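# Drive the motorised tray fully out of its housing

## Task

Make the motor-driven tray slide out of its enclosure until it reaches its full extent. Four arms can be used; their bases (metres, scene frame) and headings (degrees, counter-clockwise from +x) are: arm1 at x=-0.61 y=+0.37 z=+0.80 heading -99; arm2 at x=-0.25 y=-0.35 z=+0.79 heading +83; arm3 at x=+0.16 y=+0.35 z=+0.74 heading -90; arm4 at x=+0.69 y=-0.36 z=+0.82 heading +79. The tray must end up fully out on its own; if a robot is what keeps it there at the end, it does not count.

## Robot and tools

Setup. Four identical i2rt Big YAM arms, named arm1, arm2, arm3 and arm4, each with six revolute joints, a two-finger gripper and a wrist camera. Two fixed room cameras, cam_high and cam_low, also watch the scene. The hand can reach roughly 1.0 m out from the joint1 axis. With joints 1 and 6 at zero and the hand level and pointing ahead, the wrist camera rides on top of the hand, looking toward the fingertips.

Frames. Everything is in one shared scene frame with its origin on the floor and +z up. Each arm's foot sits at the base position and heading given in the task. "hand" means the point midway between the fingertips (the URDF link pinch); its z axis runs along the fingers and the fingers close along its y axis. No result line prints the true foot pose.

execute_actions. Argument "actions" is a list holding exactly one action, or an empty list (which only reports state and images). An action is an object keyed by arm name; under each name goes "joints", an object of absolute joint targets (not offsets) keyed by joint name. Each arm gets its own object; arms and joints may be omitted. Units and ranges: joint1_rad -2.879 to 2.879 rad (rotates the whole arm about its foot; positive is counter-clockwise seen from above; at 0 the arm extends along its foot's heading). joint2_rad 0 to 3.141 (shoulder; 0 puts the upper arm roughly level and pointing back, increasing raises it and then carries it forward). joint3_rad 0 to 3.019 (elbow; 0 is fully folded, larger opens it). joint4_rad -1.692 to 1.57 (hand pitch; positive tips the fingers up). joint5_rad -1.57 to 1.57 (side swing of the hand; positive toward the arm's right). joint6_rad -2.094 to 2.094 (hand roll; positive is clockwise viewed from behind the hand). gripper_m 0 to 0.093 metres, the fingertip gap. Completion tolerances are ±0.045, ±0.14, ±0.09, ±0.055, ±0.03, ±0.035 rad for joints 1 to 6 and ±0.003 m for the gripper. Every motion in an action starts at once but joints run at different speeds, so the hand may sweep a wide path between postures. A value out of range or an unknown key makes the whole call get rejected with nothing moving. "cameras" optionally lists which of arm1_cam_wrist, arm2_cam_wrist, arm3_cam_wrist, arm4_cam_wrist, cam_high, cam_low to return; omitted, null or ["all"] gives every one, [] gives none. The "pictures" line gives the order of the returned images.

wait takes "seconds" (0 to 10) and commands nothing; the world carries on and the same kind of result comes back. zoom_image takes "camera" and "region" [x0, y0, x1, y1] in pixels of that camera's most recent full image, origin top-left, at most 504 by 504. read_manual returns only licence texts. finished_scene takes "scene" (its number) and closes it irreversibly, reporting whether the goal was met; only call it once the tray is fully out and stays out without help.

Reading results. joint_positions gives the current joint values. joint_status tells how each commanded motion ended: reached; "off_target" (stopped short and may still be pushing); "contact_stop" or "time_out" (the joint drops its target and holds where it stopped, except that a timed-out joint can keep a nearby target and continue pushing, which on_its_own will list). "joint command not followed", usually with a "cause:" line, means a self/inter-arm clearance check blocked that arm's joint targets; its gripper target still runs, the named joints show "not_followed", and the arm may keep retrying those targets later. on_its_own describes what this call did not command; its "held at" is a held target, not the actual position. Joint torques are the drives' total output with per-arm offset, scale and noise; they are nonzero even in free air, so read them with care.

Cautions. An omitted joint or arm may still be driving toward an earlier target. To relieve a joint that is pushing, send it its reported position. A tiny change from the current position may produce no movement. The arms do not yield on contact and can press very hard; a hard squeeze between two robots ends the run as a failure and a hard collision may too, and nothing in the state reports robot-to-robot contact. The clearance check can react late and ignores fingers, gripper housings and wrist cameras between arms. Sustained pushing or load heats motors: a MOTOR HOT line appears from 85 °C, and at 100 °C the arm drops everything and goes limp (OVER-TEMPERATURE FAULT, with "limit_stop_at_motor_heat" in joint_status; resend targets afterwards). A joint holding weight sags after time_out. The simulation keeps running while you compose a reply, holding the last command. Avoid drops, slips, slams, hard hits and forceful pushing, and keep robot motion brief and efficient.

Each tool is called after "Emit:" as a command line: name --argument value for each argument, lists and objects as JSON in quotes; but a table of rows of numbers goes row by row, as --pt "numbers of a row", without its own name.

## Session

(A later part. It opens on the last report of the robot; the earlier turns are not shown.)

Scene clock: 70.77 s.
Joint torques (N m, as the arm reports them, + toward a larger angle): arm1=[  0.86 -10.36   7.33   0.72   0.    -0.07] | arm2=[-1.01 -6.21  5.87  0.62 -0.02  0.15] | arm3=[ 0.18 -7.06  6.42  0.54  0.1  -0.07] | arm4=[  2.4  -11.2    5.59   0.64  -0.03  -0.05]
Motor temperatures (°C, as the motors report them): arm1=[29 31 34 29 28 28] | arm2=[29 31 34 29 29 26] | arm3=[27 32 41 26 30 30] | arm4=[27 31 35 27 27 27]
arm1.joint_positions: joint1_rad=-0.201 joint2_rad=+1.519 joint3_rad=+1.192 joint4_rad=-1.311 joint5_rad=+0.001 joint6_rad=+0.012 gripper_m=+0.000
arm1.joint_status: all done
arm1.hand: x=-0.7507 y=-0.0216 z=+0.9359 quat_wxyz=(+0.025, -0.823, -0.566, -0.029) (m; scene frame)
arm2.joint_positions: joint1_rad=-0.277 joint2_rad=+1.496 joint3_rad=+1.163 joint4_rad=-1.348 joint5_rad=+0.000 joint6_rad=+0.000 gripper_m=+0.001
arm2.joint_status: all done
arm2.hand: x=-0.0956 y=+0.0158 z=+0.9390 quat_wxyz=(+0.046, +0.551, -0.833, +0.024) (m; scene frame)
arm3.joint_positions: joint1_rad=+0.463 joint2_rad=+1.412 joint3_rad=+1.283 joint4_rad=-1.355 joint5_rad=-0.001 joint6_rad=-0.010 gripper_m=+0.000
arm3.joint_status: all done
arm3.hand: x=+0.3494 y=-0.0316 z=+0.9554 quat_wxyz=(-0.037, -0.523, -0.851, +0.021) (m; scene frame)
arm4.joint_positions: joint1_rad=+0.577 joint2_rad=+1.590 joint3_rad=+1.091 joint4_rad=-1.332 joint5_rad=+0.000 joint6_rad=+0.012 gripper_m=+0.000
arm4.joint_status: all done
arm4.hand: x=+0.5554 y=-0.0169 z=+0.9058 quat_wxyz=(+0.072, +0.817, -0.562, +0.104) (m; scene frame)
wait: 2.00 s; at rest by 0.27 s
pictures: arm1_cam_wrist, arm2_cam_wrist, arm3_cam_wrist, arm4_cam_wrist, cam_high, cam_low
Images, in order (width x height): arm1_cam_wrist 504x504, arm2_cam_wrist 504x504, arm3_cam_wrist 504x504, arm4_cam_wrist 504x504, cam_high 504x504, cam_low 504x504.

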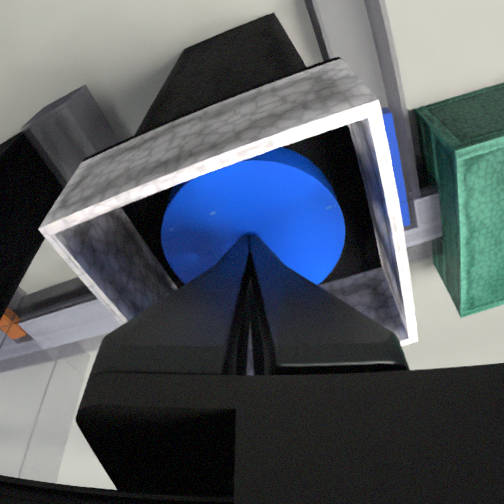

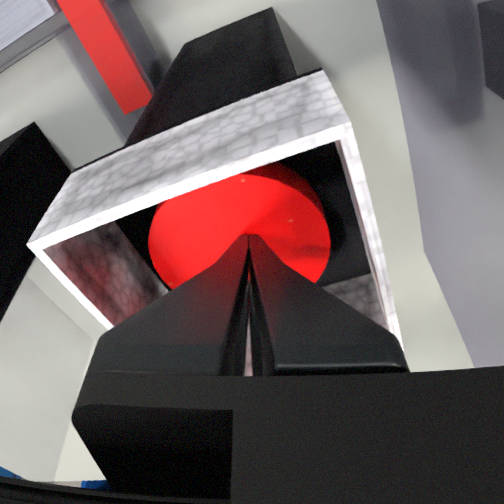

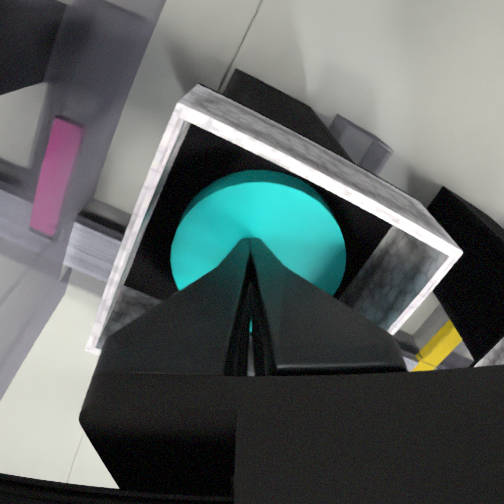

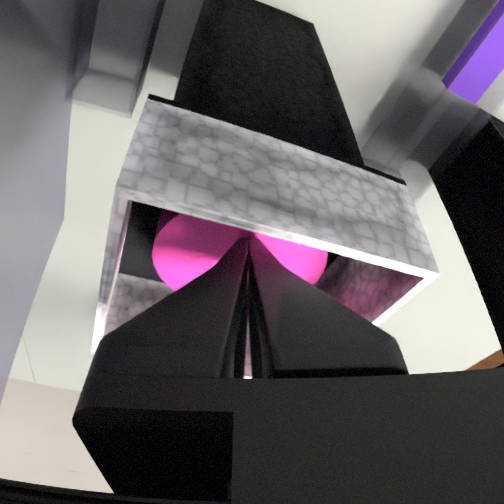

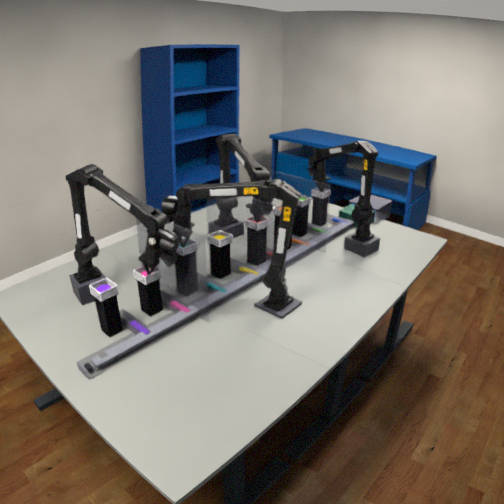

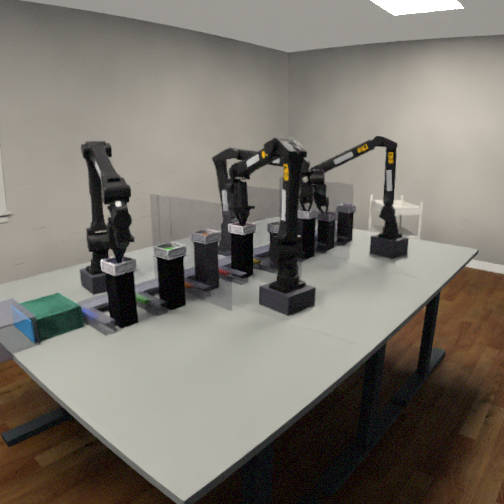

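Needs more force on blue and pink.

Emit:
execute_actions --actions '[{"arm1":{"joints":{"joint2_rad":1.60,"joint3_rad":1.13}},"arm2":{"joints":{"joint3_rad":1.11}},"arm3":{"joints":{"joint3_rad":1.23}},"arm4":{"joints":{"joint2_rad":1.66,"joint3_rad":1.03}}}]' --cameras '["cam_high","cam_low"]'

Emit:
execute_actions --actions '[{"arm1":{"joints":{"joint2_rad":1.37,"joint3_rad":1.19}},"arm2":{"joints":{"joint2_rad":1.33,"joint3_rad":1.15}},"arm3":{"joints":{"joint2_rad":1.27,"joint3_rad":1.255}},"arm4":{"joints":{"joint2_rad":1.38,"joint3_rad":1.09}}}]' --cameras '[]'

Emit:
execute_actions --actions '[{"arm1":{"joints":{"joint1_rad":0.345,"joint4_rad":-1.38}},"arm2":{"joints":{"joint1_rad":0.311,"joint4_rad":-1.43}},"arm3":{"joints":{"joint1_rad":-0.08,"joint4_rad":-1.51}},"arm4":{"joints":{"joint1_rad":-0.055,"joint4_rad":-1.42}}}]' --cameras '[]'

Emit:
execute_actions --actions '[{"arm1":{"joints":{"joint2_rad":1.57,"joint3_rad":1.15}},"arm2":{"joints":{"joint2_rad":1.57,"joint3_rad":1.11}},"arm3":{"joints":{"joint2_rad":1.54,"joint3_rad":1.21}},"arm4":{"joints":{"joint2_rad":1.61,"joint3_rad":1.06}}}]' --cameras '[]'

Emit:
wait --seconds 1.5

Scene clock: 80.80 s.
Joint torques (N m, as the arm reports them, + toward a larger angle): arm1=[ 1.85 -7.33  3.58  0.71  0.07  0.04] | arm2=[-1.   -6.16  3.8   0.6  -0.02  0.15] | arm3=[ 0.13 -7.    4.56  0.62  0.07 -0.07] | arm4=[ 2.5  -7.75  2.88  0.57 -0.03 -0.05]
Motor temperatures (°C, as the motors report them): arm1=[29 31 34 29 28 28] | arm2=[29 31 33 29 29 26] | arm3=[27 32 38 26 30 30] | arm4=[27 31 34 27 27 27]
arm1.joint_positions: joint1_rad=-0.201 joint2_rad=+1.520 joint3_rad=+1.190 joint4_rad=-1.311 joint5_rad=+0.001 joint6_rad=+0.012 gripper_m=+0.000
arm1.joint_status: all done
arm1.hand: x=-0.7505 y=-0.0210 z=+0.9347 quat_wxyz=(+0.026, -0.823, -0.566, -0.031) (m; scene frame)
arm2.joint_positions: joint1_rad=-0.277 joint2_rad=+1.496 joint3_rad=+1.163 joint4_rad=-1.347 joint5_rad=+0.000 joint6_rad=+0.000 gripper_m=+0.001
arm2.joint_status: all done
arm2.hand: x=-0.0956 y=+0.0158 z=+0.9389 quat_wxyz=(+0.046, +0.551, -0.833, +0.024) (m; scene frame)
arm3.joint_positions: joint1_rad=+0.463 joint2_rad=+1.412 joint3_rad=+1.283 joint4_rad=-1.355 joint5_rad=-0.001 joint6_rad=-0.010 gripper_m=+0.000
arm3.joint_status: all done
arm3.hand: x=+0.3494 y=-0.0316 z=+0.9554 quat_wxyz=(-0.037, -0.523, -0.851, +0.021) (m; scene frame)
arm4.joint_positions: joint1_rad=+0.577 joint2_rad=+1.591 joint3_rad=+1.087 joint4_rad=-1.330 joint5_rad=+0.000 joint6_rad=+0.012 gripper_m=+0.000
arm4.joint_status: all done
arm4.hand: x=+0.5559 y=-0.0181 z=+0.9044 quat_wxyz=(+0.073, +0.817, -0.562, +0.106) (m; scene frame)
pictures: cam_high, cam_low
Images, in order (width x height): cam_high 504x504, cam_low 504x504.

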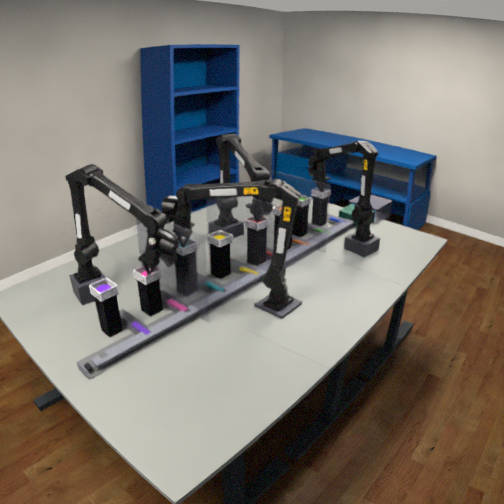

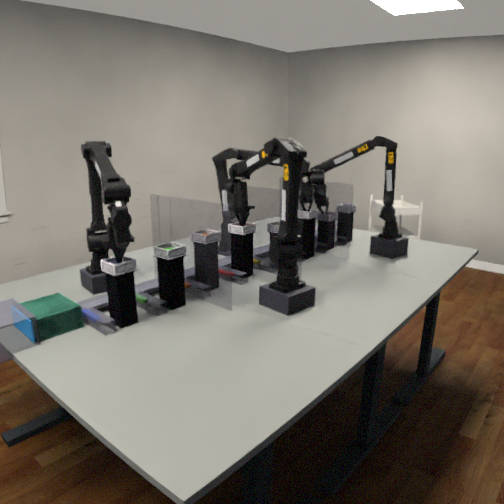

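Scene clock: 82.03 s.
Joint torques (N m, as the arm reports them, + toward a larger angle): arm1=[  1.09 -12.01   8.91   0.62  -0.01  -0.03] | arm2=[-0.99 -7.71  7.57  0.78 -0.02  0.15] | arm3=[ 0.59 -9.84  8.71  0.78  0.09 -0.06] | arm4=[  2.3  -10.27   8.34   0.96  -0.02  -0.06]
Motor temperatures (°C, as the motors report them): arm1=[29 31 34 29 28 28] | arm2=[29 31 33 29 29 26] | arm3=[27 32 38 26 30 30] | arm4=[27 31 35 27 27 27]
arm1.joint_positions: joint1_rad=-0.201 joint2_rad=+1.360 joint3_rad=+1.190 joint4_rad=-1.307 joint5_rad=+0.001 joint6_rad=+0.012 gripper_m=+0.000
arm1.joint_status: all done
arm1.hand: x=-0.7482 y=-0.0159 z=+0.9974 quat_wxyz=(-0.021, -0.823, -0.566, +0.037) (m; scene frame)
arm2.joint_positions: joint1_rad=-0.277 joint2_rad=+1.318 joint3_rad=+1.157 joint4_rad=-1.343 joint5_rad=+0.000 joint6_rad=+0.000 gripper_m=+0.001
arm2.joint_status: all done
arm2.hand: x=-0.0985 y=+0.0069 z=+1.0026 quat_wxyz=(-0.027, +0.551, -0.834, -0.025) (m; scene frame)
arm3.joint_positions: joint1_rad=+0.463 joint2_rad=+1.256 joint3_rad=+1.258 joint4_rad=-1.355 joint5_rad=-0.001 joint6_rad=-0.010 gripper_m=+0.000
arm3.joint_status: all done
arm3.hand: x=+0.3383 y=-0.0093 z=+1.0064 quat_wxyz=(-0.092, -0.521, -0.847, +0.056) (m; scene frame)
arm4.joint_positions: joint1_rad=+0.577 joint2_rad=+1.367 joint3_rad=+1.087 joint4_rad=-1.328 joint5_rad=+0.000 joint6_rad=+0.012 gripper_m=+0.000
arm4.joint_status: all done
arm4.hand: x=+0.5557 y=-0.0169 z=+0.9823 quat_wxyz=(+0.010, +0.824, -0.567, +0.012) (m; scene frame)
pictures: none
No camera images: the call's "cameras" was empty. Leave "cameras" out to get every camera's image.

Scene clock: 83.27 s.
Joint torques (N m, as the arm reports them, + toward a larger angle): arm1=[  1.23 -11.45   8.84  -0.1    0.06   0.01] | arm2=[-1.62 -7.53  7.45  0.19 -0.01  0.15] | arm3=[  0.36 -10.15   8.39   0.05   0.09  -0.04] | arm4=[ 0.69 -9.96  8.24 -0.12 -0.03 -0.06]
Motor temperatures (°C, as the motors report them): arm1=[29 31 34 29 28 28] | arm2=[29 31 33 29 29 26] | arm3=[27 32 39 26 30 30] | arm4=[27 31 35 27 27 27]
arm1.joint_positions: joint1_rad=+0.346 joint2_rad=+1.362 joint3_rad=+1.190 joint4_rad=-1.367 joint5_rad=-0.001 joint6_rad=+0.012 gripper_m=+0.000
arm1.joint_status: all done
arm1.hand: x=-0.5307 y=-0.0197 z=+0.9949 quat_wxyz=(-0.008, -0.640, -0.768, +0.007) (m; scene frame)
arm2.joint_positions: joint1_rad=+0.315 joint2_rad=+1.318 joint3_rad=+1.157 joint4_rad=-1.423 joint5_rad=+0.000 joint6_rad=+0.000 gripper_m=+0.001
arm2.joint_status: all done
arm2.hand: x=-0.3187 y=+0.0121 z=+1.0038 quat_wxyz=(+0.003, +0.770, -0.638, -0.001) (m; scene frame)
arm3.joint_positions: joint1_rad=-0.081 joint2_rad=+1.258 joint3_rad=+1.258 joint4_rad=-1.494 joint5_rad=-0.001 joint6_rad=-0.009 gripper_m=+0.000
arm3.joint_status: all done
arm3.hand: x=+0.1275 y=-0.0160 z=+1.0006 quat_wxyz=(-0.025, -0.733, -0.679, +0.027) (m; scene frame)
arm4.joint_positions: joint1_rad=-0.050 joint2_rad=+1.367 joint3_rad=+1.087 joint4_rad=-1.410 joint5_rad=+0.000 joint6_rad=+0.012 gripper_m=+0.000
arm4.joint_status: all done
arm4.hand: x=+0.7779 y=-0.0219 z=+0.9828 quat_wxyz=(+0.047, +0.608, -0.791, +0.033) (m; scene frame)
pictures: none
No camera images: the call's "cameras" was empty. Leave "cameras" out to get every camera's image.

Scene clock: 84.13 s.
Joint torques (N m, as the arm reports them, + toward a larger angle): arm1=[ 1.14 -7.98  5.37  0.22  0.04 -0.04] | arm2=[-1.8  -4.03  4.54  0.58  0.    0.15] | arm3=[ 0.69 -8.57  5.19  0.2   0.1  -0.06] | arm4=[ 0.7  -8.81  4.66  0.16 -0.02 -0.04]
Motor temperatures (°C, as the motors report them): arm1=[29 31 34 29 28 28] | arm2=[29 31 33 29 29 26] | arm3=[27 32 38 26 30 30] | arm4=[27 31 35 27 27 27]
arm1.joint_positions: joint1_rad=+0.346 joint2_rad=+1.507 joint3_rad=+1.186 joint4_rad=-1.380 joint5_rad=-0.001 joint6_rad=+0.012 gripper_m=+0.000
arm1.joint_status: all done
arm1.hand: x=-0.5303 y=-0.0213 z=+0.9394 quat_wxyz=(+0.055, -0.639, -0.766, -0.045) (m; scene frame)
arm2.joint_positions: joint1_rad=+0.315 joint2_rad=+1.493 joint3_rad=+1.149 joint4_rad=-1.441 joint5_rad=+0.000 joint6_rad=+0.000 gripper_m=+0.001
arm2.joint_status: all done
arm2.hand: x=-0.3194 y=+0.0134 z=+0.9413 quat_wxyz=(+0.067, +0.767, -0.634, +0.076) (m; scene frame)
arm3.joint_positions: joint1_rad=-0.081 joint2_rad=+1.477 joint3_rad=+1.249 joint4_rad=-1.510 joint5_rad=-0.001 joint6_rad=-0.009 gripper_m=+0.000
arm3.joint_status: all done
arm3.hand: x=+0.1263 y=-0.0302 z=+0.9191 quat_wxyz=(+0.056, -0.731, -0.677, -0.063) (m; scene frame)
arm4.joint_positions: joint1_rad=-0.050 joint2_rad=+1.557 joint3_rad=+1.094 joint4_rad=-1.425 joint5_rad=+0.000 joint6_rad=+0.012 gripper_m=+0.000
arm4.joint_status: all done
arm4.hand: x=+0.7777 y=-0.0215 z=+0.9232 quat_wxyz=(+0.125, +0.602, -0.783, +0.094) (m; scene frame)
pictures: none
No camera images: the call's "cameras" was empty. Leave "cameras" out to get every camera's image.

Scene clock: 85.63 s.
Joint torques (N m, as the arm reports them, + toward a larger angle): arm1=[ 1.44 -8.07  5.38  0.38  0.09 -0.07] | arm2=[-1.81 -3.95  4.59  0.58  0.    0.15] | arm3=[ 0.43 -8.8   5.18  0.16  0.09 -0.06] | arm4=[ 0.75 -8.73  4.61  0.2  -0.01 -0.05]
Motor temperatures (°C, as the motors report them): arm1=[29 31 34 29 28 28] | arm2=[29 31 33 29 29 26] | arm3=[27 32 38 26 30 30] | arm4=[27 31 35 27 27 27]
arm1.joint_positions: joint1_rad=+0.346 joint2_rad=+1.507 joint3_rad=+1.186 joint4_rad=-1.380 joint5_rad=-0.001 joint6_rad=+0.012 gripper_m=+0.000
arm1.joint_status: all done
arm1.hand: x=-0.5303 y=-0.0213 z=+0.9394 quat_wxyz=(+0.055, -0.639, -0.766, -0.045) (m; scene frame)
arm2.joint_positions: joint1_rad=+0.315 joint2_rad=+1.493 joint3_rad=+1.149 joint4_rad=-1.441 joint5_rad=+0.000 joint6_rad=+0.000 gripper_m=+0.001
arm2.joint_status: all done
arm2.hand: x=-0.3194 y=+0.0134 z=+0.9413 quat_wxyz=(+0.067, +0.767, -0.634, +0.076) (m; scene frame)
arm3.joint_positions: joint1_rad=-0.081 joint2_rad=+1.477 joint3_rad=+1.249 joint4_rad=-1.510 joint5_rad=-0.001 joint6_rad=-0.009 gripper_m=+0.000
arm3.joint_status: all done
arm3.hand: x=+0.1263 y=-0.0302 z=+0.9191 quat_wxyz=(+0.056, -0.731, -0.677, -0.063) (m; scene frame)
arm4.joint_positions: joint1_rad=-0.050 joint2_rad=+1.557 joint3_rad=+1.094 joint4_rad=-1.425 joint5_rad=+0.000 joint6_rad=+0.012 gripper_m=+0.000
arm4.joint_status: all done
arm4.hand: x=+0.7777 y=-0.0215 z=+0.9232 quat_wxyz=(+0.125, +0.602, -0.783, +0.094) (m; scene frame)
wait: 1.50 s; at rest by 0.27 s
pictures: arm1_cam_wrist, arm2_cam_wrist, arm3_cam_wrist, arm4_cam_wrist, cam_high, cam_low
Images, in order (width x height): arm1_cam_wrist 504x504, arm2_cam_wrist 504x504, arm3_cam_wrist 504x504, arm4_cam_wrist 504x504, cam_high 504x504, cam_low 504x504.

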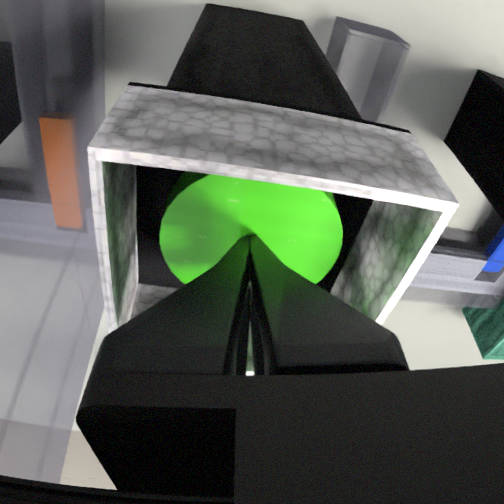

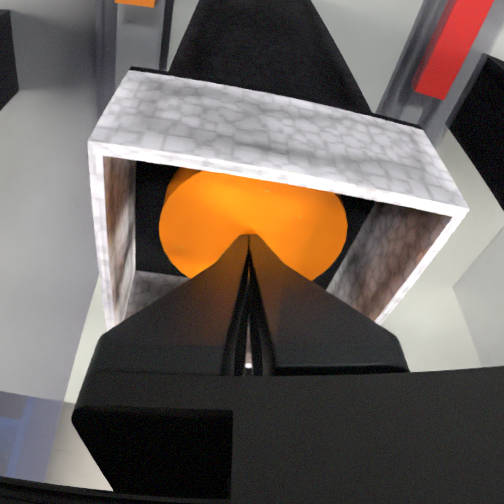

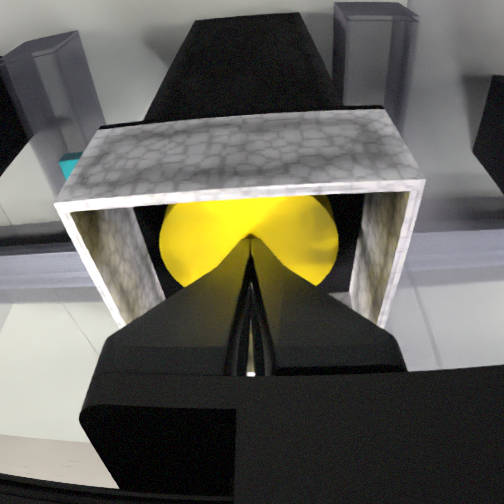

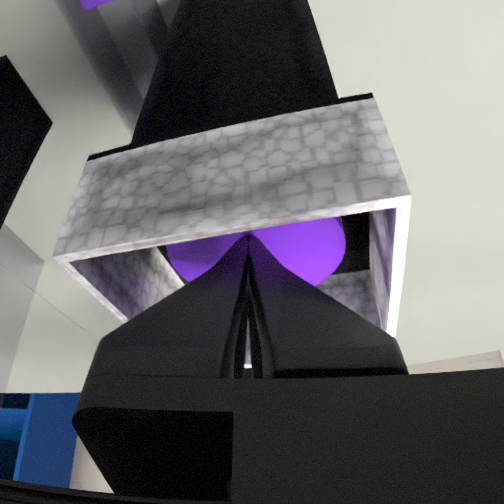

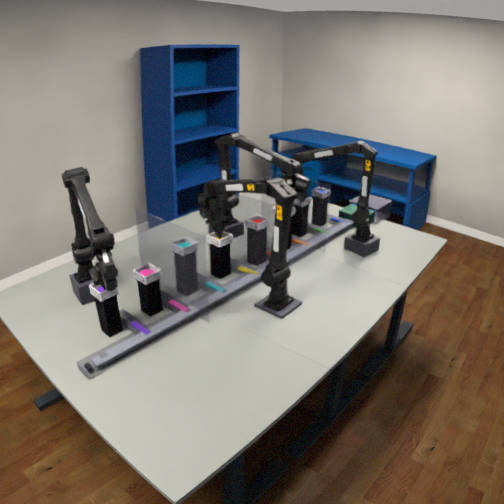

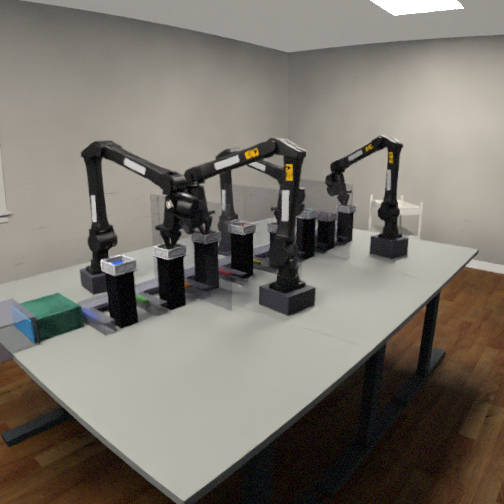

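Bolts move slowly; hold long to retract fully (waiting at rest is free).

Emit:
wait --seconds 10

Emit:
wait --seconds 10

Emit:
zoom_image --camera "cam_high" --region '[70, 190, 390, 390]'

Scene clock: 100.47 s.
Joint torques (N m, as the arm reports them, + toward a larger angle): arm1=[ 1.47 -7.84  5.34  0.2   0.03 -0.07] | arm2=[-1.79 -3.97  4.59  0.58 -0.01  0.15] | arm3=[ 0.41 -8.64  5.23  0.21  0.08 -0.08] | arm4=[ 0.76 -8.7   4.6   0.19 -0.02 -0.05]
Motor temperatures (°C, as the motors report them): arm1=[29 31 33 29 28 28] | arm2=[29 31 32 29 29 26] | arm3=[27 32 36 26 30 30] | arm4=[27 31 33 27 27 27]
arm1.joint_positions: joint1_rad=+0.346 joint2_rad=+1.507 joint3_rad=+1.186 joint4_rad=-1.380 joint5_rad=-0.001 joint6_rad=+0.012 gripper_m=+0.000
arm1.joint_status: all done
arm1.hand: x=-0.5303 y=-0.0213 z=+0.9394 quat_wxyz=(+0.055, -0.639, -0.766, -0.045) (m; scene frame)
arm2.joint_positions: joint1_rad=+0.315 joint2_rad=+1.493 joint3_rad=+1.149 joint4_rad=-1.441 joint5_rad=+0.000 joint6_rad=+0.000 gripper_m=+0.001
arm2.joint_status: all done
arm2.hand: x=-0.3194 y=+0.0134 z=+0.9413 quat_wxyz=(+0.067, +0.767, -0.634, +0.076) (m; scene frame)
arm3.joint_positions: joint1_rad=-0.081 joint2_rad=+1.477 joint3_rad=+1.249 joint4_rad=-1.510 joint5_rad=-0.001 joint6_rad=-0.009 gripper_m=+0.000
arm3.joint_status: all done
arm3.hand: x=+0.1263 y=-0.0302 z=+0.9191 quat_wxyz=(+0.056, -0.731, -0.677, -0.063) (m; scene frame)
arm4.joint_positions: joint1_rad=-0.050 joint2_rad=+1.557 joint3_rad=+1.094 joint4_rad=-1.425 joint5_rad=+0.000 joint6_rad=+0.012 gripper_m=+0.000
arm4.joint_status: all done
arm4.hand: x=+0.7777 y=-0.0215 z=+0.9232 quat_wxyz=(+0.125, +0.602, -0.783, +0.094) (m; scene frame)
wait: 10.00 s; at rest from the start
pictures: arm1_cam_wrist, arm2_cam_wrist, arm3_cam_wrist, arm4_cam_wrist, cam_high, cam_low
Images, in order (width x height): arm1_cam_wrist 504x504, arm2_cam_wrist 504x504, arm3_cam_wrist 504x504, arm4_cam_wrist 504x504, cam_high 504x504, cam_low 504x504.

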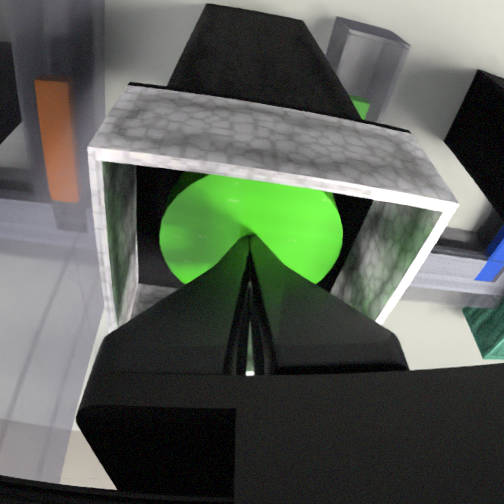

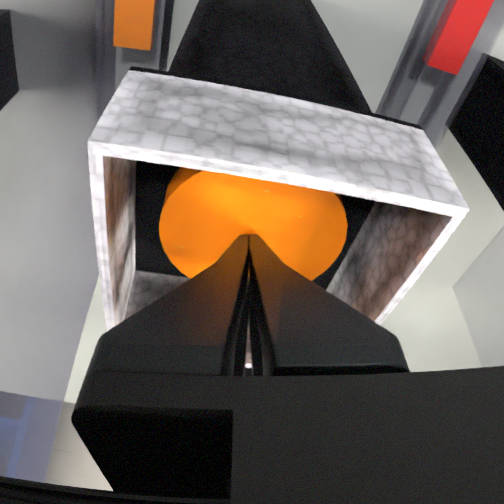

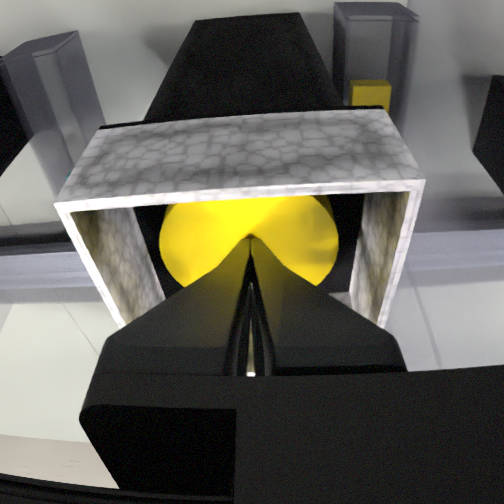

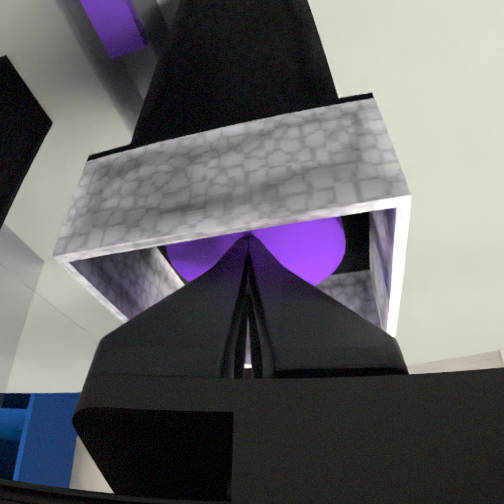

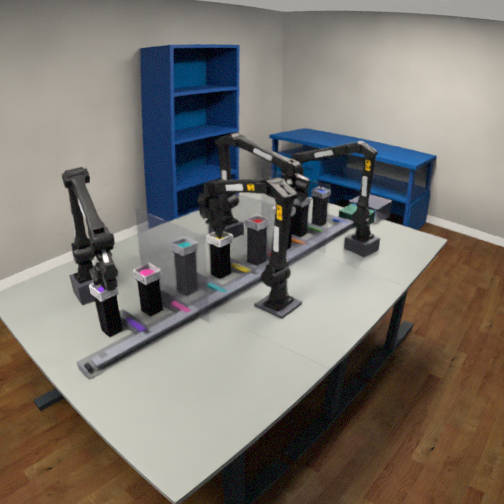

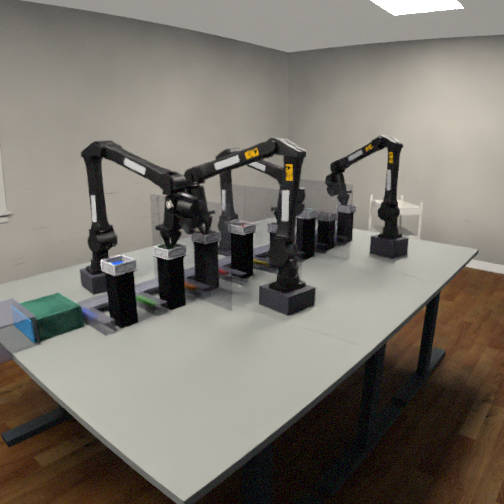

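Scene clock: 110.47 s.
Joint torques (N m, as the arm reports them, + toward a larger angle): arm1=[ 0.62 -8.32  5.43  0.18  0.08 -0.03] | arm2=[-1.75 -3.85  4.6   0.59  0.    0.15] | arm3=[ 0.65 -8.57  5.05  0.17  0.09 -0.08] | arm4=[ 0.74 -8.74  4.62  0.16 -0.01 -0.06]
Motor temperatures (°C, as the motors report them): arm1=[29 31 32 29 28 28] | arm2=[29 31 32 29 29 26] | arm3=[27 32 36 26 30 30] | arm4=[27 31 33 27 27 27]
arm1.joint_positions: joint1_rad=+0.346 joint2_rad=+1.507 joint3_rad=+1.186 joint4_rad=-1.380 joint5_rad=-0.001 joint6_rad=+0.012 gripper_m=+0.000
arm1.joint_status: all done
arm1.hand: x=-0.5303 y=-0.0213 z=+0.9394 quat_wxyz=(+0.055, -0.639, -0.766, -0.045) (m; scene frame)
arm2.joint_positions: joint1_rad=+0.315 joint2_rad=+1.493 joint3_rad=+1.149 joint4_rad=-1.441 joint5_rad=+0.000 joint6_rad=+0.000 gripper_m=+0.001
arm2.joint_status: all done
arm2.hand: x=-0.3194 y=+0.0134 z=+0.9413 quat_wxyz=(+0.067, +0.767, -0.634, +0.076) (m; scene frame)
arm3.joint_positions: joint1_rad=-0.081 joint2_rad=+1.477 joint3_rad=+1.249 joint4_rad=-1.510 joint5_rad=-0.001 joint6_rad=-0.009 gripper_m=+0.000
arm3.joint_status: all done
arm3.hand: x=+0.1263 y=-0.0302 z=+0.9191 quat_wxyz=(+0.056, -0.731, -0.677, -0.063) (m; scene frame)
arm4.joint_positions: joint1_rad=-0.050 joint2_rad=+1.557 joint3_rad=+1.094 joint4_rad=-1.425 joint5_rad=+0.000 joint6_rad=+0.012 gripper_m=+0.000
arm4.joint_status: all done
arm4.hand: x=+0.7777 y=-0.0215 z=+0.9232 quat_wxyz=(+0.125, +0.602, -0.783, +0.094) (m; scene frame)
wait: 10.00 s; at rest by 0.27 s
pictures: arm1_cam_wrist, arm2_cam_wrist, arm3_cam_wrist, arm4_cam_wrist, cam_high, cam_low
Images, in order (width x height): arm1_cam_wrist 504x504, arm2_cam_wrist 504x504, arm3_cam_wrist 504x504, arm4_cam_wrist 504x504, cam_high 504x504, cam_low 504x504.

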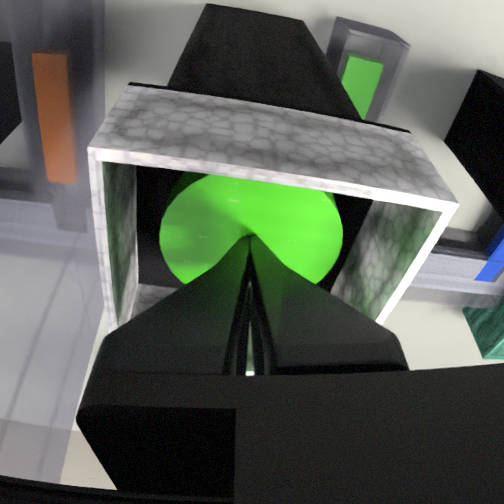

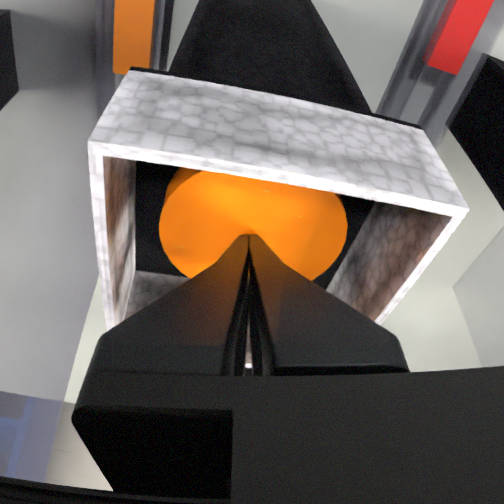

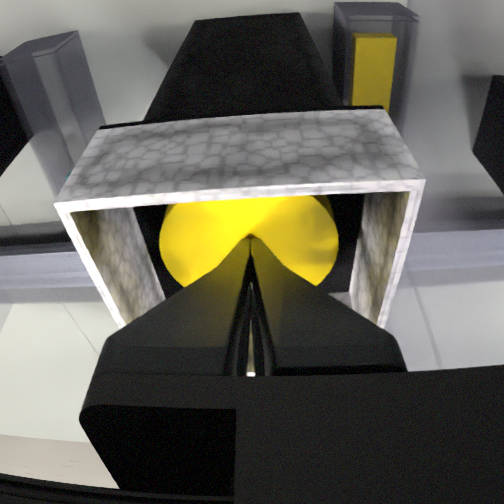

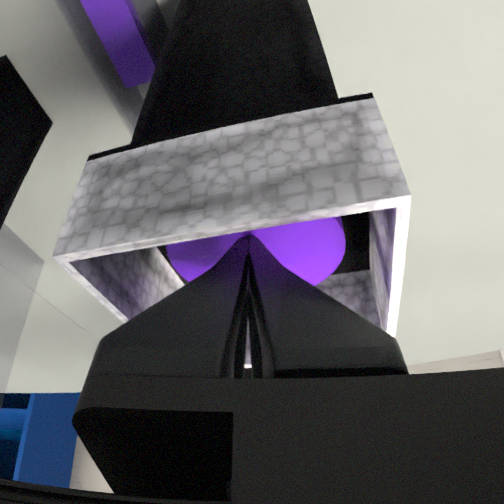

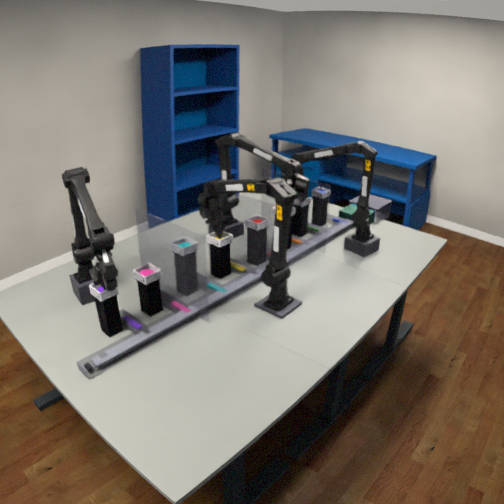

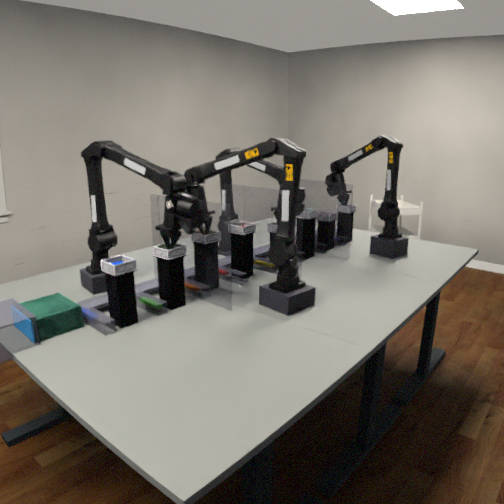

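Region (70, 190, 390, 390) of cam_high's 504x504 image, scaled by 1.575, with more detail than that image has; it fills the top 315 rows of this view, and the rest is white.

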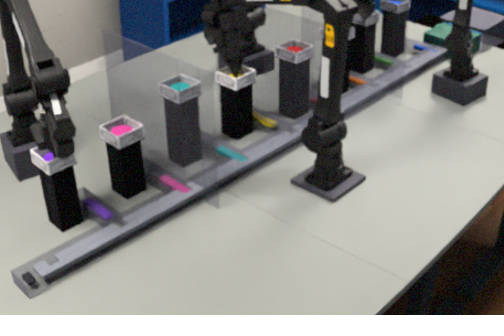

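Emit:
execute_actions --actions '[{"arm1":{"joints":{"joint2_rad":1.37,"joint3_rad":1.175}},"arm2":{"joints":{"joint2_rad":1.33,"joint3_rad":1.14}},"arm3":{"joints":{"joint2_rad":1.27,"joint3_rad":1.255}},"arm4":{"joints":{"joint2_rad":1.38}}}]' --cameras '[]'

Emit:
execute_actions --actions '[{"arm1":{"joints":{"joint1_rad":-0.2,"joint4_rad":-1.31}},"arm2":{"joints":{"joint1_rad":-0.265,"joint4_rad":-1.35}},"arm3":{"joints":{"joint1_rad":0.46,"joint4_rad":-1.35}},"arm4":{"joints":{"joint1_rad":0.585,"joint4_rad":-1.34}}}]' --cameras '[]'

Emit:
execute_actions --actions '[{"arm1":{"joints":{"joint2_rad":1.56}},"arm2":{"joints":{"joint2_rad":1.55}},"arm3":{"joints":{"joint2_rad":1.45}},"arm4":{"joints":{"joint2_rad":1.63}}}]' --cameras '[]'

Emit:
wait --seconds 10

Emit:
wait --seconds 10

Scene clock: 121.63 s.
Joint torques (N m, as the arm reports them, + toward a larger angle): arm1=[ 1.79 -9.95  8.48  0.39  0.06  0.03] | arm2=[-1.77 -7.6   7.28  0.7  -0.01  0.15] | arm3=[  0.69 -10.08   8.99   0.65   0.1   -0.06] | arm4=[ 0.69 -9.49  7.12  0.56 -0.01 -0.05]
Motor temperatures (°C, as the motors report them): arm1=[29 31 33 29 28 28] | arm2=[29 31 32 29 29 26] | arm3=[27 32 36 26 30 30] | arm4=[27 31 33 27 27 27]
arm1.joint_positions: joint1_rad=+0.346 joint2_rad=+1.360 joint3_rad=+1.182 joint4_rad=-1.380 joint5_rad=-0.001 joint6_rad=+0.012 gripper_m=+0.000
arm1.joint_status: all done
arm1.hand: x=-0.5317 y=-0.0140 z=+0.9926 quat_wxyz=(-0.001, -0.640, -0.768, +0.001) (m; scene frame)
arm2.joint_positions: joint1_rad=+0.315 joint2_rad=+1.318 joint3_rad=+1.148 joint4_rad=-1.435 joint5_rad=+0.000 joint6_rad=+0.000 gripper_m=+0.001
arm2.joint_status: all done
arm2.hand: x=-0.3176 y=+0.0061 z=+1.0006 quat_wxyz=(+0.010, +0.770, -0.637, +0.007) (m; scene frame)
arm3.joint_positions: joint1_rad=-0.081 joint2_rad=+1.260 joint3_rad=+1.249 joint4_rad=-1.510 joint5_rad=-0.001 joint6_rad=-0.009 gripper_m=+0.000
arm3.joint_status: all done
arm3.hand: x=+0.1280 y=-0.0104 z=+0.9960 quat_wxyz=(-0.016, -0.733, -0.679, +0.017) (m; scene frame)
arm4.joint_positions: joint1_rad=-0.050 joint2_rad=+1.365 joint3_rad=+1.070 joint4_rad=-1.425 joint5_rad=+0.000 joint6_rad=+0.012 gripper_m=+0.000
arm4.joint_status: all done
arm4.hand: x=+0.7755 y=-0.0313 z=+0.9781 quat_wxyz=(+0.059, +0.608, -0.791, +0.043) (m; scene frame)
pictures: none
No camera images: the call's "cameras" was empty. Leave "cameras" out to get every camera's image.

Scene clock: 122.87 s.
Joint torques (N m, as the arm reports them, + toward a larger angle): arm1=[  1.63 -11.46   8.46   1.18  -0.01  -0.08] | arm2=[-0.96 -7.73  7.51  0.92 -0.01  0.15] | arm3=[  0.4  -10.32   9.29   1.68   0.07  -0.06] | arm4=[ 1.83 -9.95  7.33  0.78 -0.03 -0.05]
Motor temperatures (°C, as the motors report them): arm1=[29 31 33 29 28 28] | arm2=[29 31 32 29 29 26] | arm3=[27 32 36 26 30 30] | arm4=[27 31 33 27 27 27]
arm1.joint_positions: joint1_rad=-0.201 joint2_rad=+1.362 joint3_rad=+1.182 joint4_rad=-1.322 joint5_rad=+0.001 joint6_rad=+0.012 gripper_m=+0.000
arm1.joint_status: all done
arm1.hand: x=-0.7461 y=-0.0103 z=+0.9931 quat_wxyz=(-0.014, -0.824, -0.566, +0.026) (m; scene frame)
arm2.joint_positions: joint1_rad=-0.269 joint2_rad=+1.318 joint3_rad=+1.148 joint4_rad=-1.357 joint5_rad=+0.000 joint6_rad=+0.000 gripper_m=+0.001
arm2.joint_status: all done
arm2.hand: x=-0.1038 y=+0.0022 z=+0.9986 quat_wxyz=(-0.017, +0.554, -0.832, -0.019) (m; scene frame)
arm3.joint_positions: joint1_rad=+0.462 joint2_rad=+1.260 joint3_rad=+1.249 joint4_rad=-1.365 joint5_rad=-0.001 joint6_rad=-0.009 gripper_m=+0.000
arm3.joint_status: all done
arm3.hand: x=+0.3361 y=-0.0059 z=+1.0004 quat_wxyz=(-0.082, -0.522, -0.848, +0.050) (m; scene frame)
arm4.joint_positions: joint1_rad=+0.580 joint2_rad=+1.367 joint3_rad=+1.070 joint4_rad=-1.347 joint5_rad=+0.000 joint6_rad=+0.012 gripper_m=+0.000
arm4.joint_status: all done
arm4.hand: x=+0.5584 y=-0.0272 z=+0.9765 quat_wxyz=(+0.020, +0.825, -0.565, +0.027) (m; scene frame)
pictures: none
No camera images: the call's "cameras" was empty. Leave "cameras" out to get every camera's image.

Scene clock: 123.77 s.
Joint torques (N m, as the arm reports them, + toward a larger angle): arm1=[  0.9  -10.62   6.51   0.79   0.04   0.  ] | arm2=[-0.96 -6.39  5.78  0.6   0.    0.15] | arm3=[ 0.38 -8.92  7.24  1.21  0.1  -0.06] | arm4=[  1.68 -10.27   5.37   0.6   -0.02  -0.05]
Motor temperatures (°C, as the motors report them): arm1=[29 31 33 29 28 28] | arm2=[29 31 32 29 29 26] | arm3=[27 32 36 26 30 30] | arm4=[27 31 34 27 27 27]
arm1.joint_positions: joint1_rad=-0.201 joint2_rad=+1.522 joint3_rad=+1.197 joint4_rad=-1.322 joint5_rad=+0.001 joint6_rad=+0.012 gripper_m=+0.000
arm1.joint_status: all done
arm1.hand: x=-0.7505 y=-0.0210 z=+0.9364 quat_wxyz=(+0.028, -0.823, -0.566, -0.033) (m; scene frame)
arm2.joint_positions: joint1_rad=-0.269 joint2_rad=+1.497 joint3_rad=+1.165 joint4_rad=-1.358 joint5_rad=+0.000 joint6_rad=+0.000 gripper_m=+0.001
arm2.joint_status: all done
arm2.hand: x=-0.0993 y=+0.0153 z=+0.9393 quat_wxyz=(+0.051, +0.554, -0.831, +0.027) (m; scene frame)
arm3.joint_positions: joint1_rad=+0.462 joint2_rad=+1.399 joint3_rad=+1.273 joint4_rad=-1.361 joint5_rad=-0.001 joint6_rad=-0.009 gripper_m=+0.000
arm3.joint_status: all done
arm3.hand: x=+0.3464 y=-0.0267 z=+0.9561 quat_wxyz=(-0.035, -0.524, -0.851, +0.020) (m; scene frame)
arm4.joint_positions: joint1_rad=+0.580 joint2_rad=+1.589 joint3_rad=+1.083 joint4_rad=-1.353 joint5_rad=+0.000 joint6_rad=+0.012 gripper_m=+0.000
arm4.joint_status: all done
arm4.hand: x=+0.5573 y=-0.0250 z=+0.9053 quat_wxyz=(+0.079, +0.817, -0.559, +0.116) (m; scene frame)
pictures: none
No camera images: the call's "cameras" was empty. Leave "cameras" out to get every camera's image.

Scene clock: 133.77 s.
Joint torques (N m, as the arm reports them, + toward a larger angle): arm1=[  1.58 -10.74   6.66   0.75   0.06  -0.03] | arm2=[-0.98 -6.35  5.78  0.61  0.    0.15] | arm3=[ 0.01 -9.01  7.31  1.19  0.05 -0.06] | arm4=[  1.53 -10.09   5.37   0.57  -0.02  -0.07]
Motor temperatures (°C, as the motors report them): arm1=[29 31 33 29 28 28] | arm2=[29 31 33 29 29 26] | arm3=[27 32 37 26 30 30] | arm4=[27 31 34 27 27 27]
arm1.joint_positions: joint1_rad=-0.201 joint2_rad=+1.522 joint3_rad=+1.197 joint4_rad=-1.322 joint5_rad=+0.001 joint6_rad=+0.012 gripper_m=+0.000
arm1.joint_status: all done
arm1.hand: x=-0.7505 y=-0.0210 z=+0.9364 quat_wxyz=(+0.028, -0.823, -0.566, -0.033) (m; scene frame)
arm2.joint_positions: joint1_rad=-0.269 joint2_rad=+1.497 joint3_rad=+1.165 joint4_rad=-1.358 joint5_rad=+0.000 joint6_rad=+0.000 gripper_m=+0.001
arm2.joint_status: all done
arm2.hand: x=-0.0993 y=+0.0153 z=+0.9393 quat_wxyz=(+0.051, +0.554, -0.831, +0.027) (m; scene frame)
arm3.joint_positions: joint1_rad=+0.462 joint2_rad=+1.399 joint3_rad=+1.273 joint4_rad=-1.361 joint5_rad=-0.001 joint6_rad=-0.009 gripper_m=+0.000
arm3.joint_status: all done
arm3.hand: x=+0.3464 y=-0.0267 z=+0.9561 quat_wxyz=(-0.035, -0.524, -0.851, +0.020) (m; scene frame)
arm4.joint_positions: joint1_rad=+0.580 joint2_rad=+1.589 joint3_rad=+1.083 joint4_rad=-1.353 joint5_rad=+0.000 joint6_rad=+0.012 gripper_m=+0.000
arm4.joint_status: all done
arm4.hand: x=+0.5573 y=-0.0250 z=+0.9053 quat_wxyz=(+0.079, +0.817, -0.559, +0.116) (m; scene frame)
wait: 10.00 s; at rest by 0.27 s
pictures: arm1_cam_wrist, arm2_cam_wrist, arm3_cam_wrist, arm4_cam_wrist, cam_high, cam_low
Images, in order (width x height): arm1_cam_wrist 504x504, arm2_cam_wrist 504x504, arm3_cam_wrist 504x504, arm4_cam_wrist 504x504, cam_high 504x504, cam_low 504x504.

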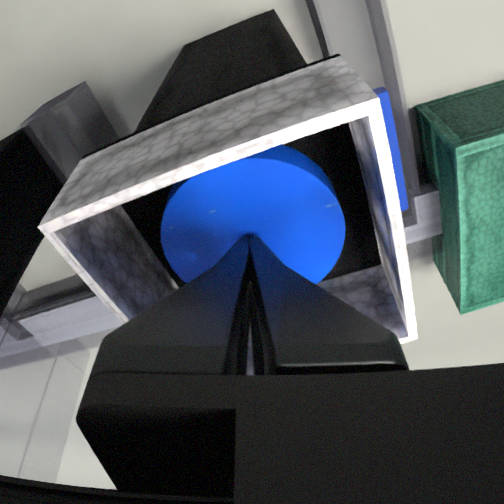

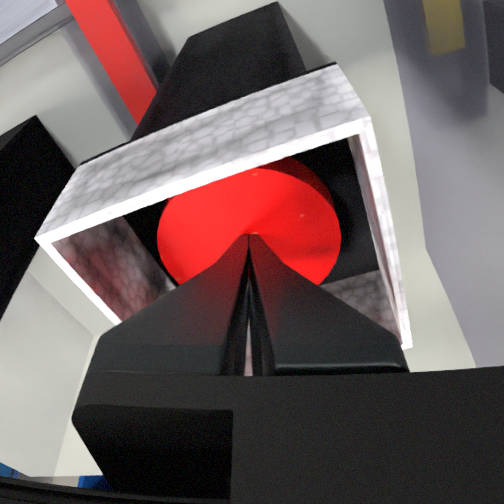

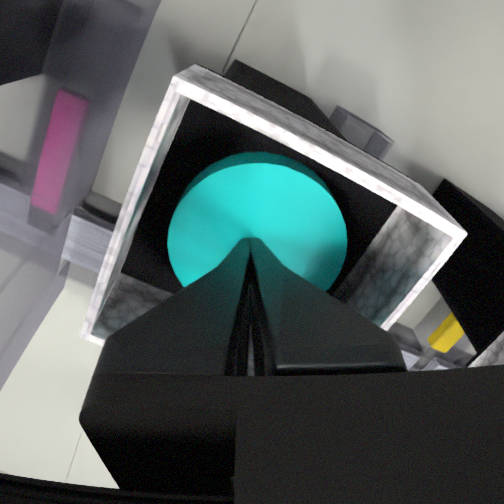

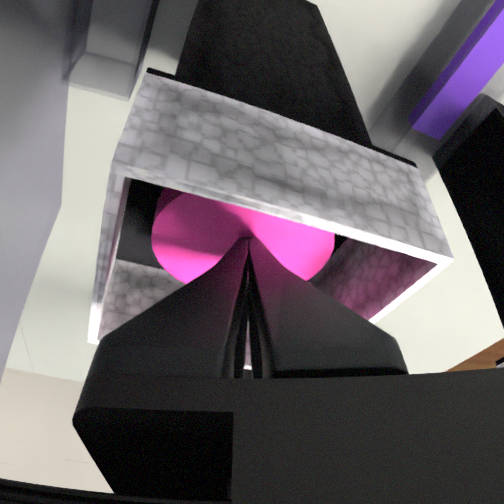

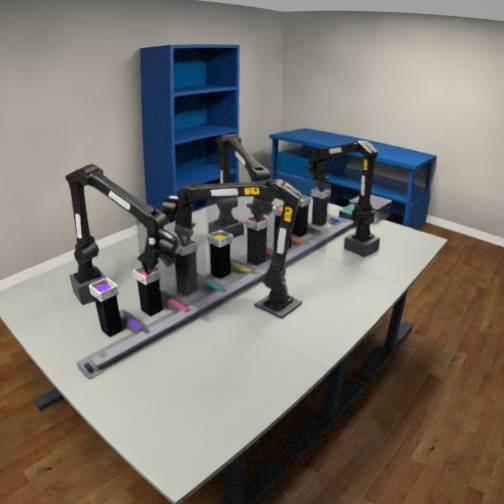

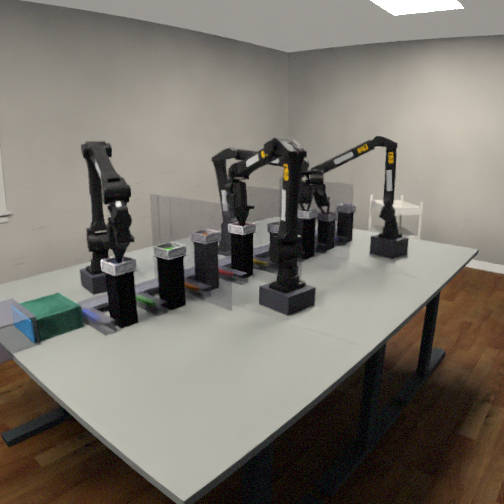

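Scene clock: 143.77 s.
Joint torques (N m, as the arm reports them, + toward a larger angle): arm1=[  1.63 -10.78   6.89   0.67  -0.05  -0.01] | arm2=[-0.94 -6.37  5.77  0.62  0.    0.15] | arm3=[ 0.24 -8.79  7.36  1.24  0.1  -0.05] | arm4=[  1.7  -10.35   5.37   0.57  -0.03  -0.05]
Motor temperatures (°C, as the motors report them): arm1=[29 31 33 29 28 28] | arm2=[29 31 33 29 29 26] | arm3=[27 32 38 26 30 30] | arm4=[27 31 34 27 27 27]
arm1.joint_positions: joint1_rad=-0.201 joint2_rad=+1.522 joint3_rad=+1.197 joint4_rad=-1.322 joint5_rad=+0.001 joint6_rad=+0.012 gripper_m=+0.000
arm1.joint_status: all done
arm1.hand: x=-0.7505 y=-0.0210 z=+0.9364 quat_wxyz=(+0.028, -0.823, -0.566, -0.033) (m; scene frame)
arm2.joint_positions: joint1_rad=-0.269 joint2_rad=+1.497 joint3_rad=+1.165 joint4_rad=-1.358 joint5_rad=+0.000 joint6_rad=+0.000 gripper_m=+0.001
arm2.joint_status: all done
arm2.hand: x=-0.0993 y=+0.0153 z=+0.9393 quat_wxyz=(+0.051, +0.554, -0.831, +0.027) (m; scene frame)
arm3.joint_positions: joint1_rad=+0.462 joint2_rad=+1.399 joint3_rad=+1.273 joint4_rad=-1.361 joint5_rad=-0.001 joint6_rad=-0.009 gripper_m=+0.000
arm3.joint_status: all done
arm3.hand: x=+0.3464 y=-0.0267 z=+0.9561 quat_wxyz=(-0.035, -0.524, -0.851, +0.020) (m; scene frame)
arm4.joint_positions: joint1_rad=+0.580 joint2_rad=+1.589 joint3_rad=+1.083 joint4_rad=-1.353 joint5_rad=+0.000 joint6_rad=+0.012 gripper_m=+0.000
arm4.joint_status: all done
arm4.hand: x=+0.5573 y=-0.0250 z=+0.9053 quat_wxyz=(+0.079, +0.817, -0.559, +0.116) (m; scene frame)
wait: 10.00 s; at rest by 0.27 s
pictures: arm1_cam_wrist, arm2_cam_wrist, arm3_cam_wrist, arm4_cam_wrist, cam_high, cam_low
Images, in order (width x height): arm1_cam_wrist 504x504, arm2_cam_wrist 504x504, arm3_cam_wrist 504x504, arm4_cam_wrist 504x504, cam_high 504x504, cam_low 504x504.

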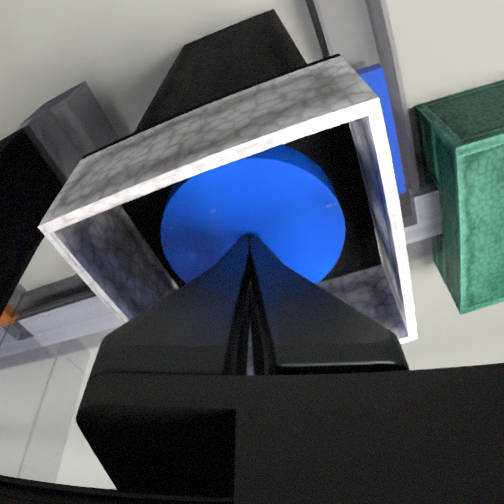

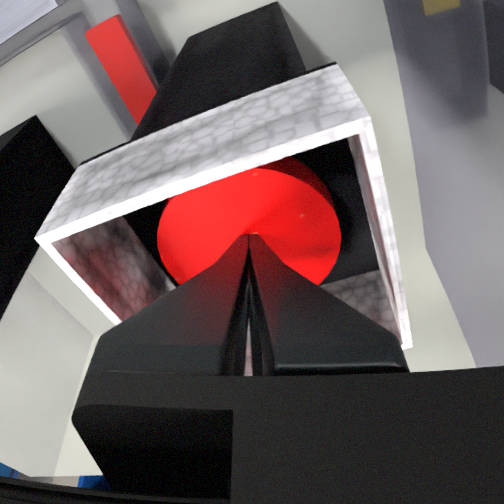

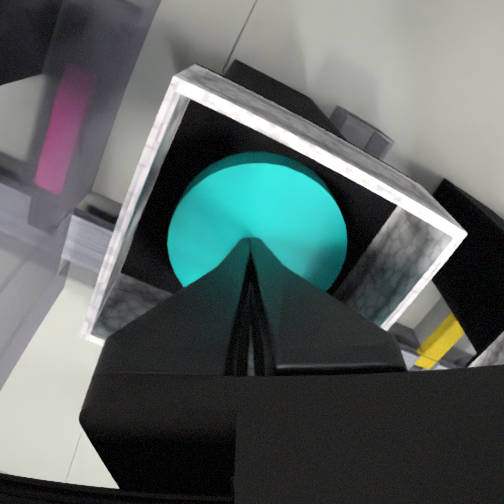

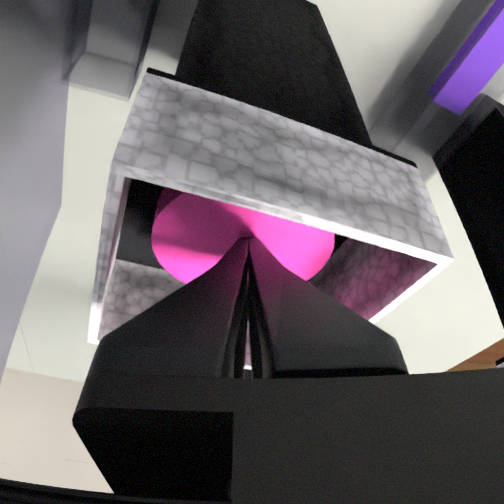

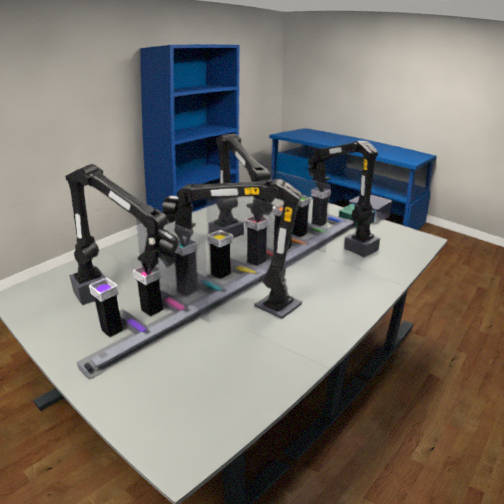

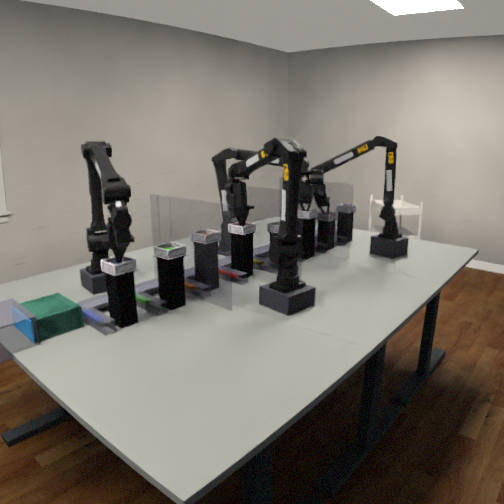

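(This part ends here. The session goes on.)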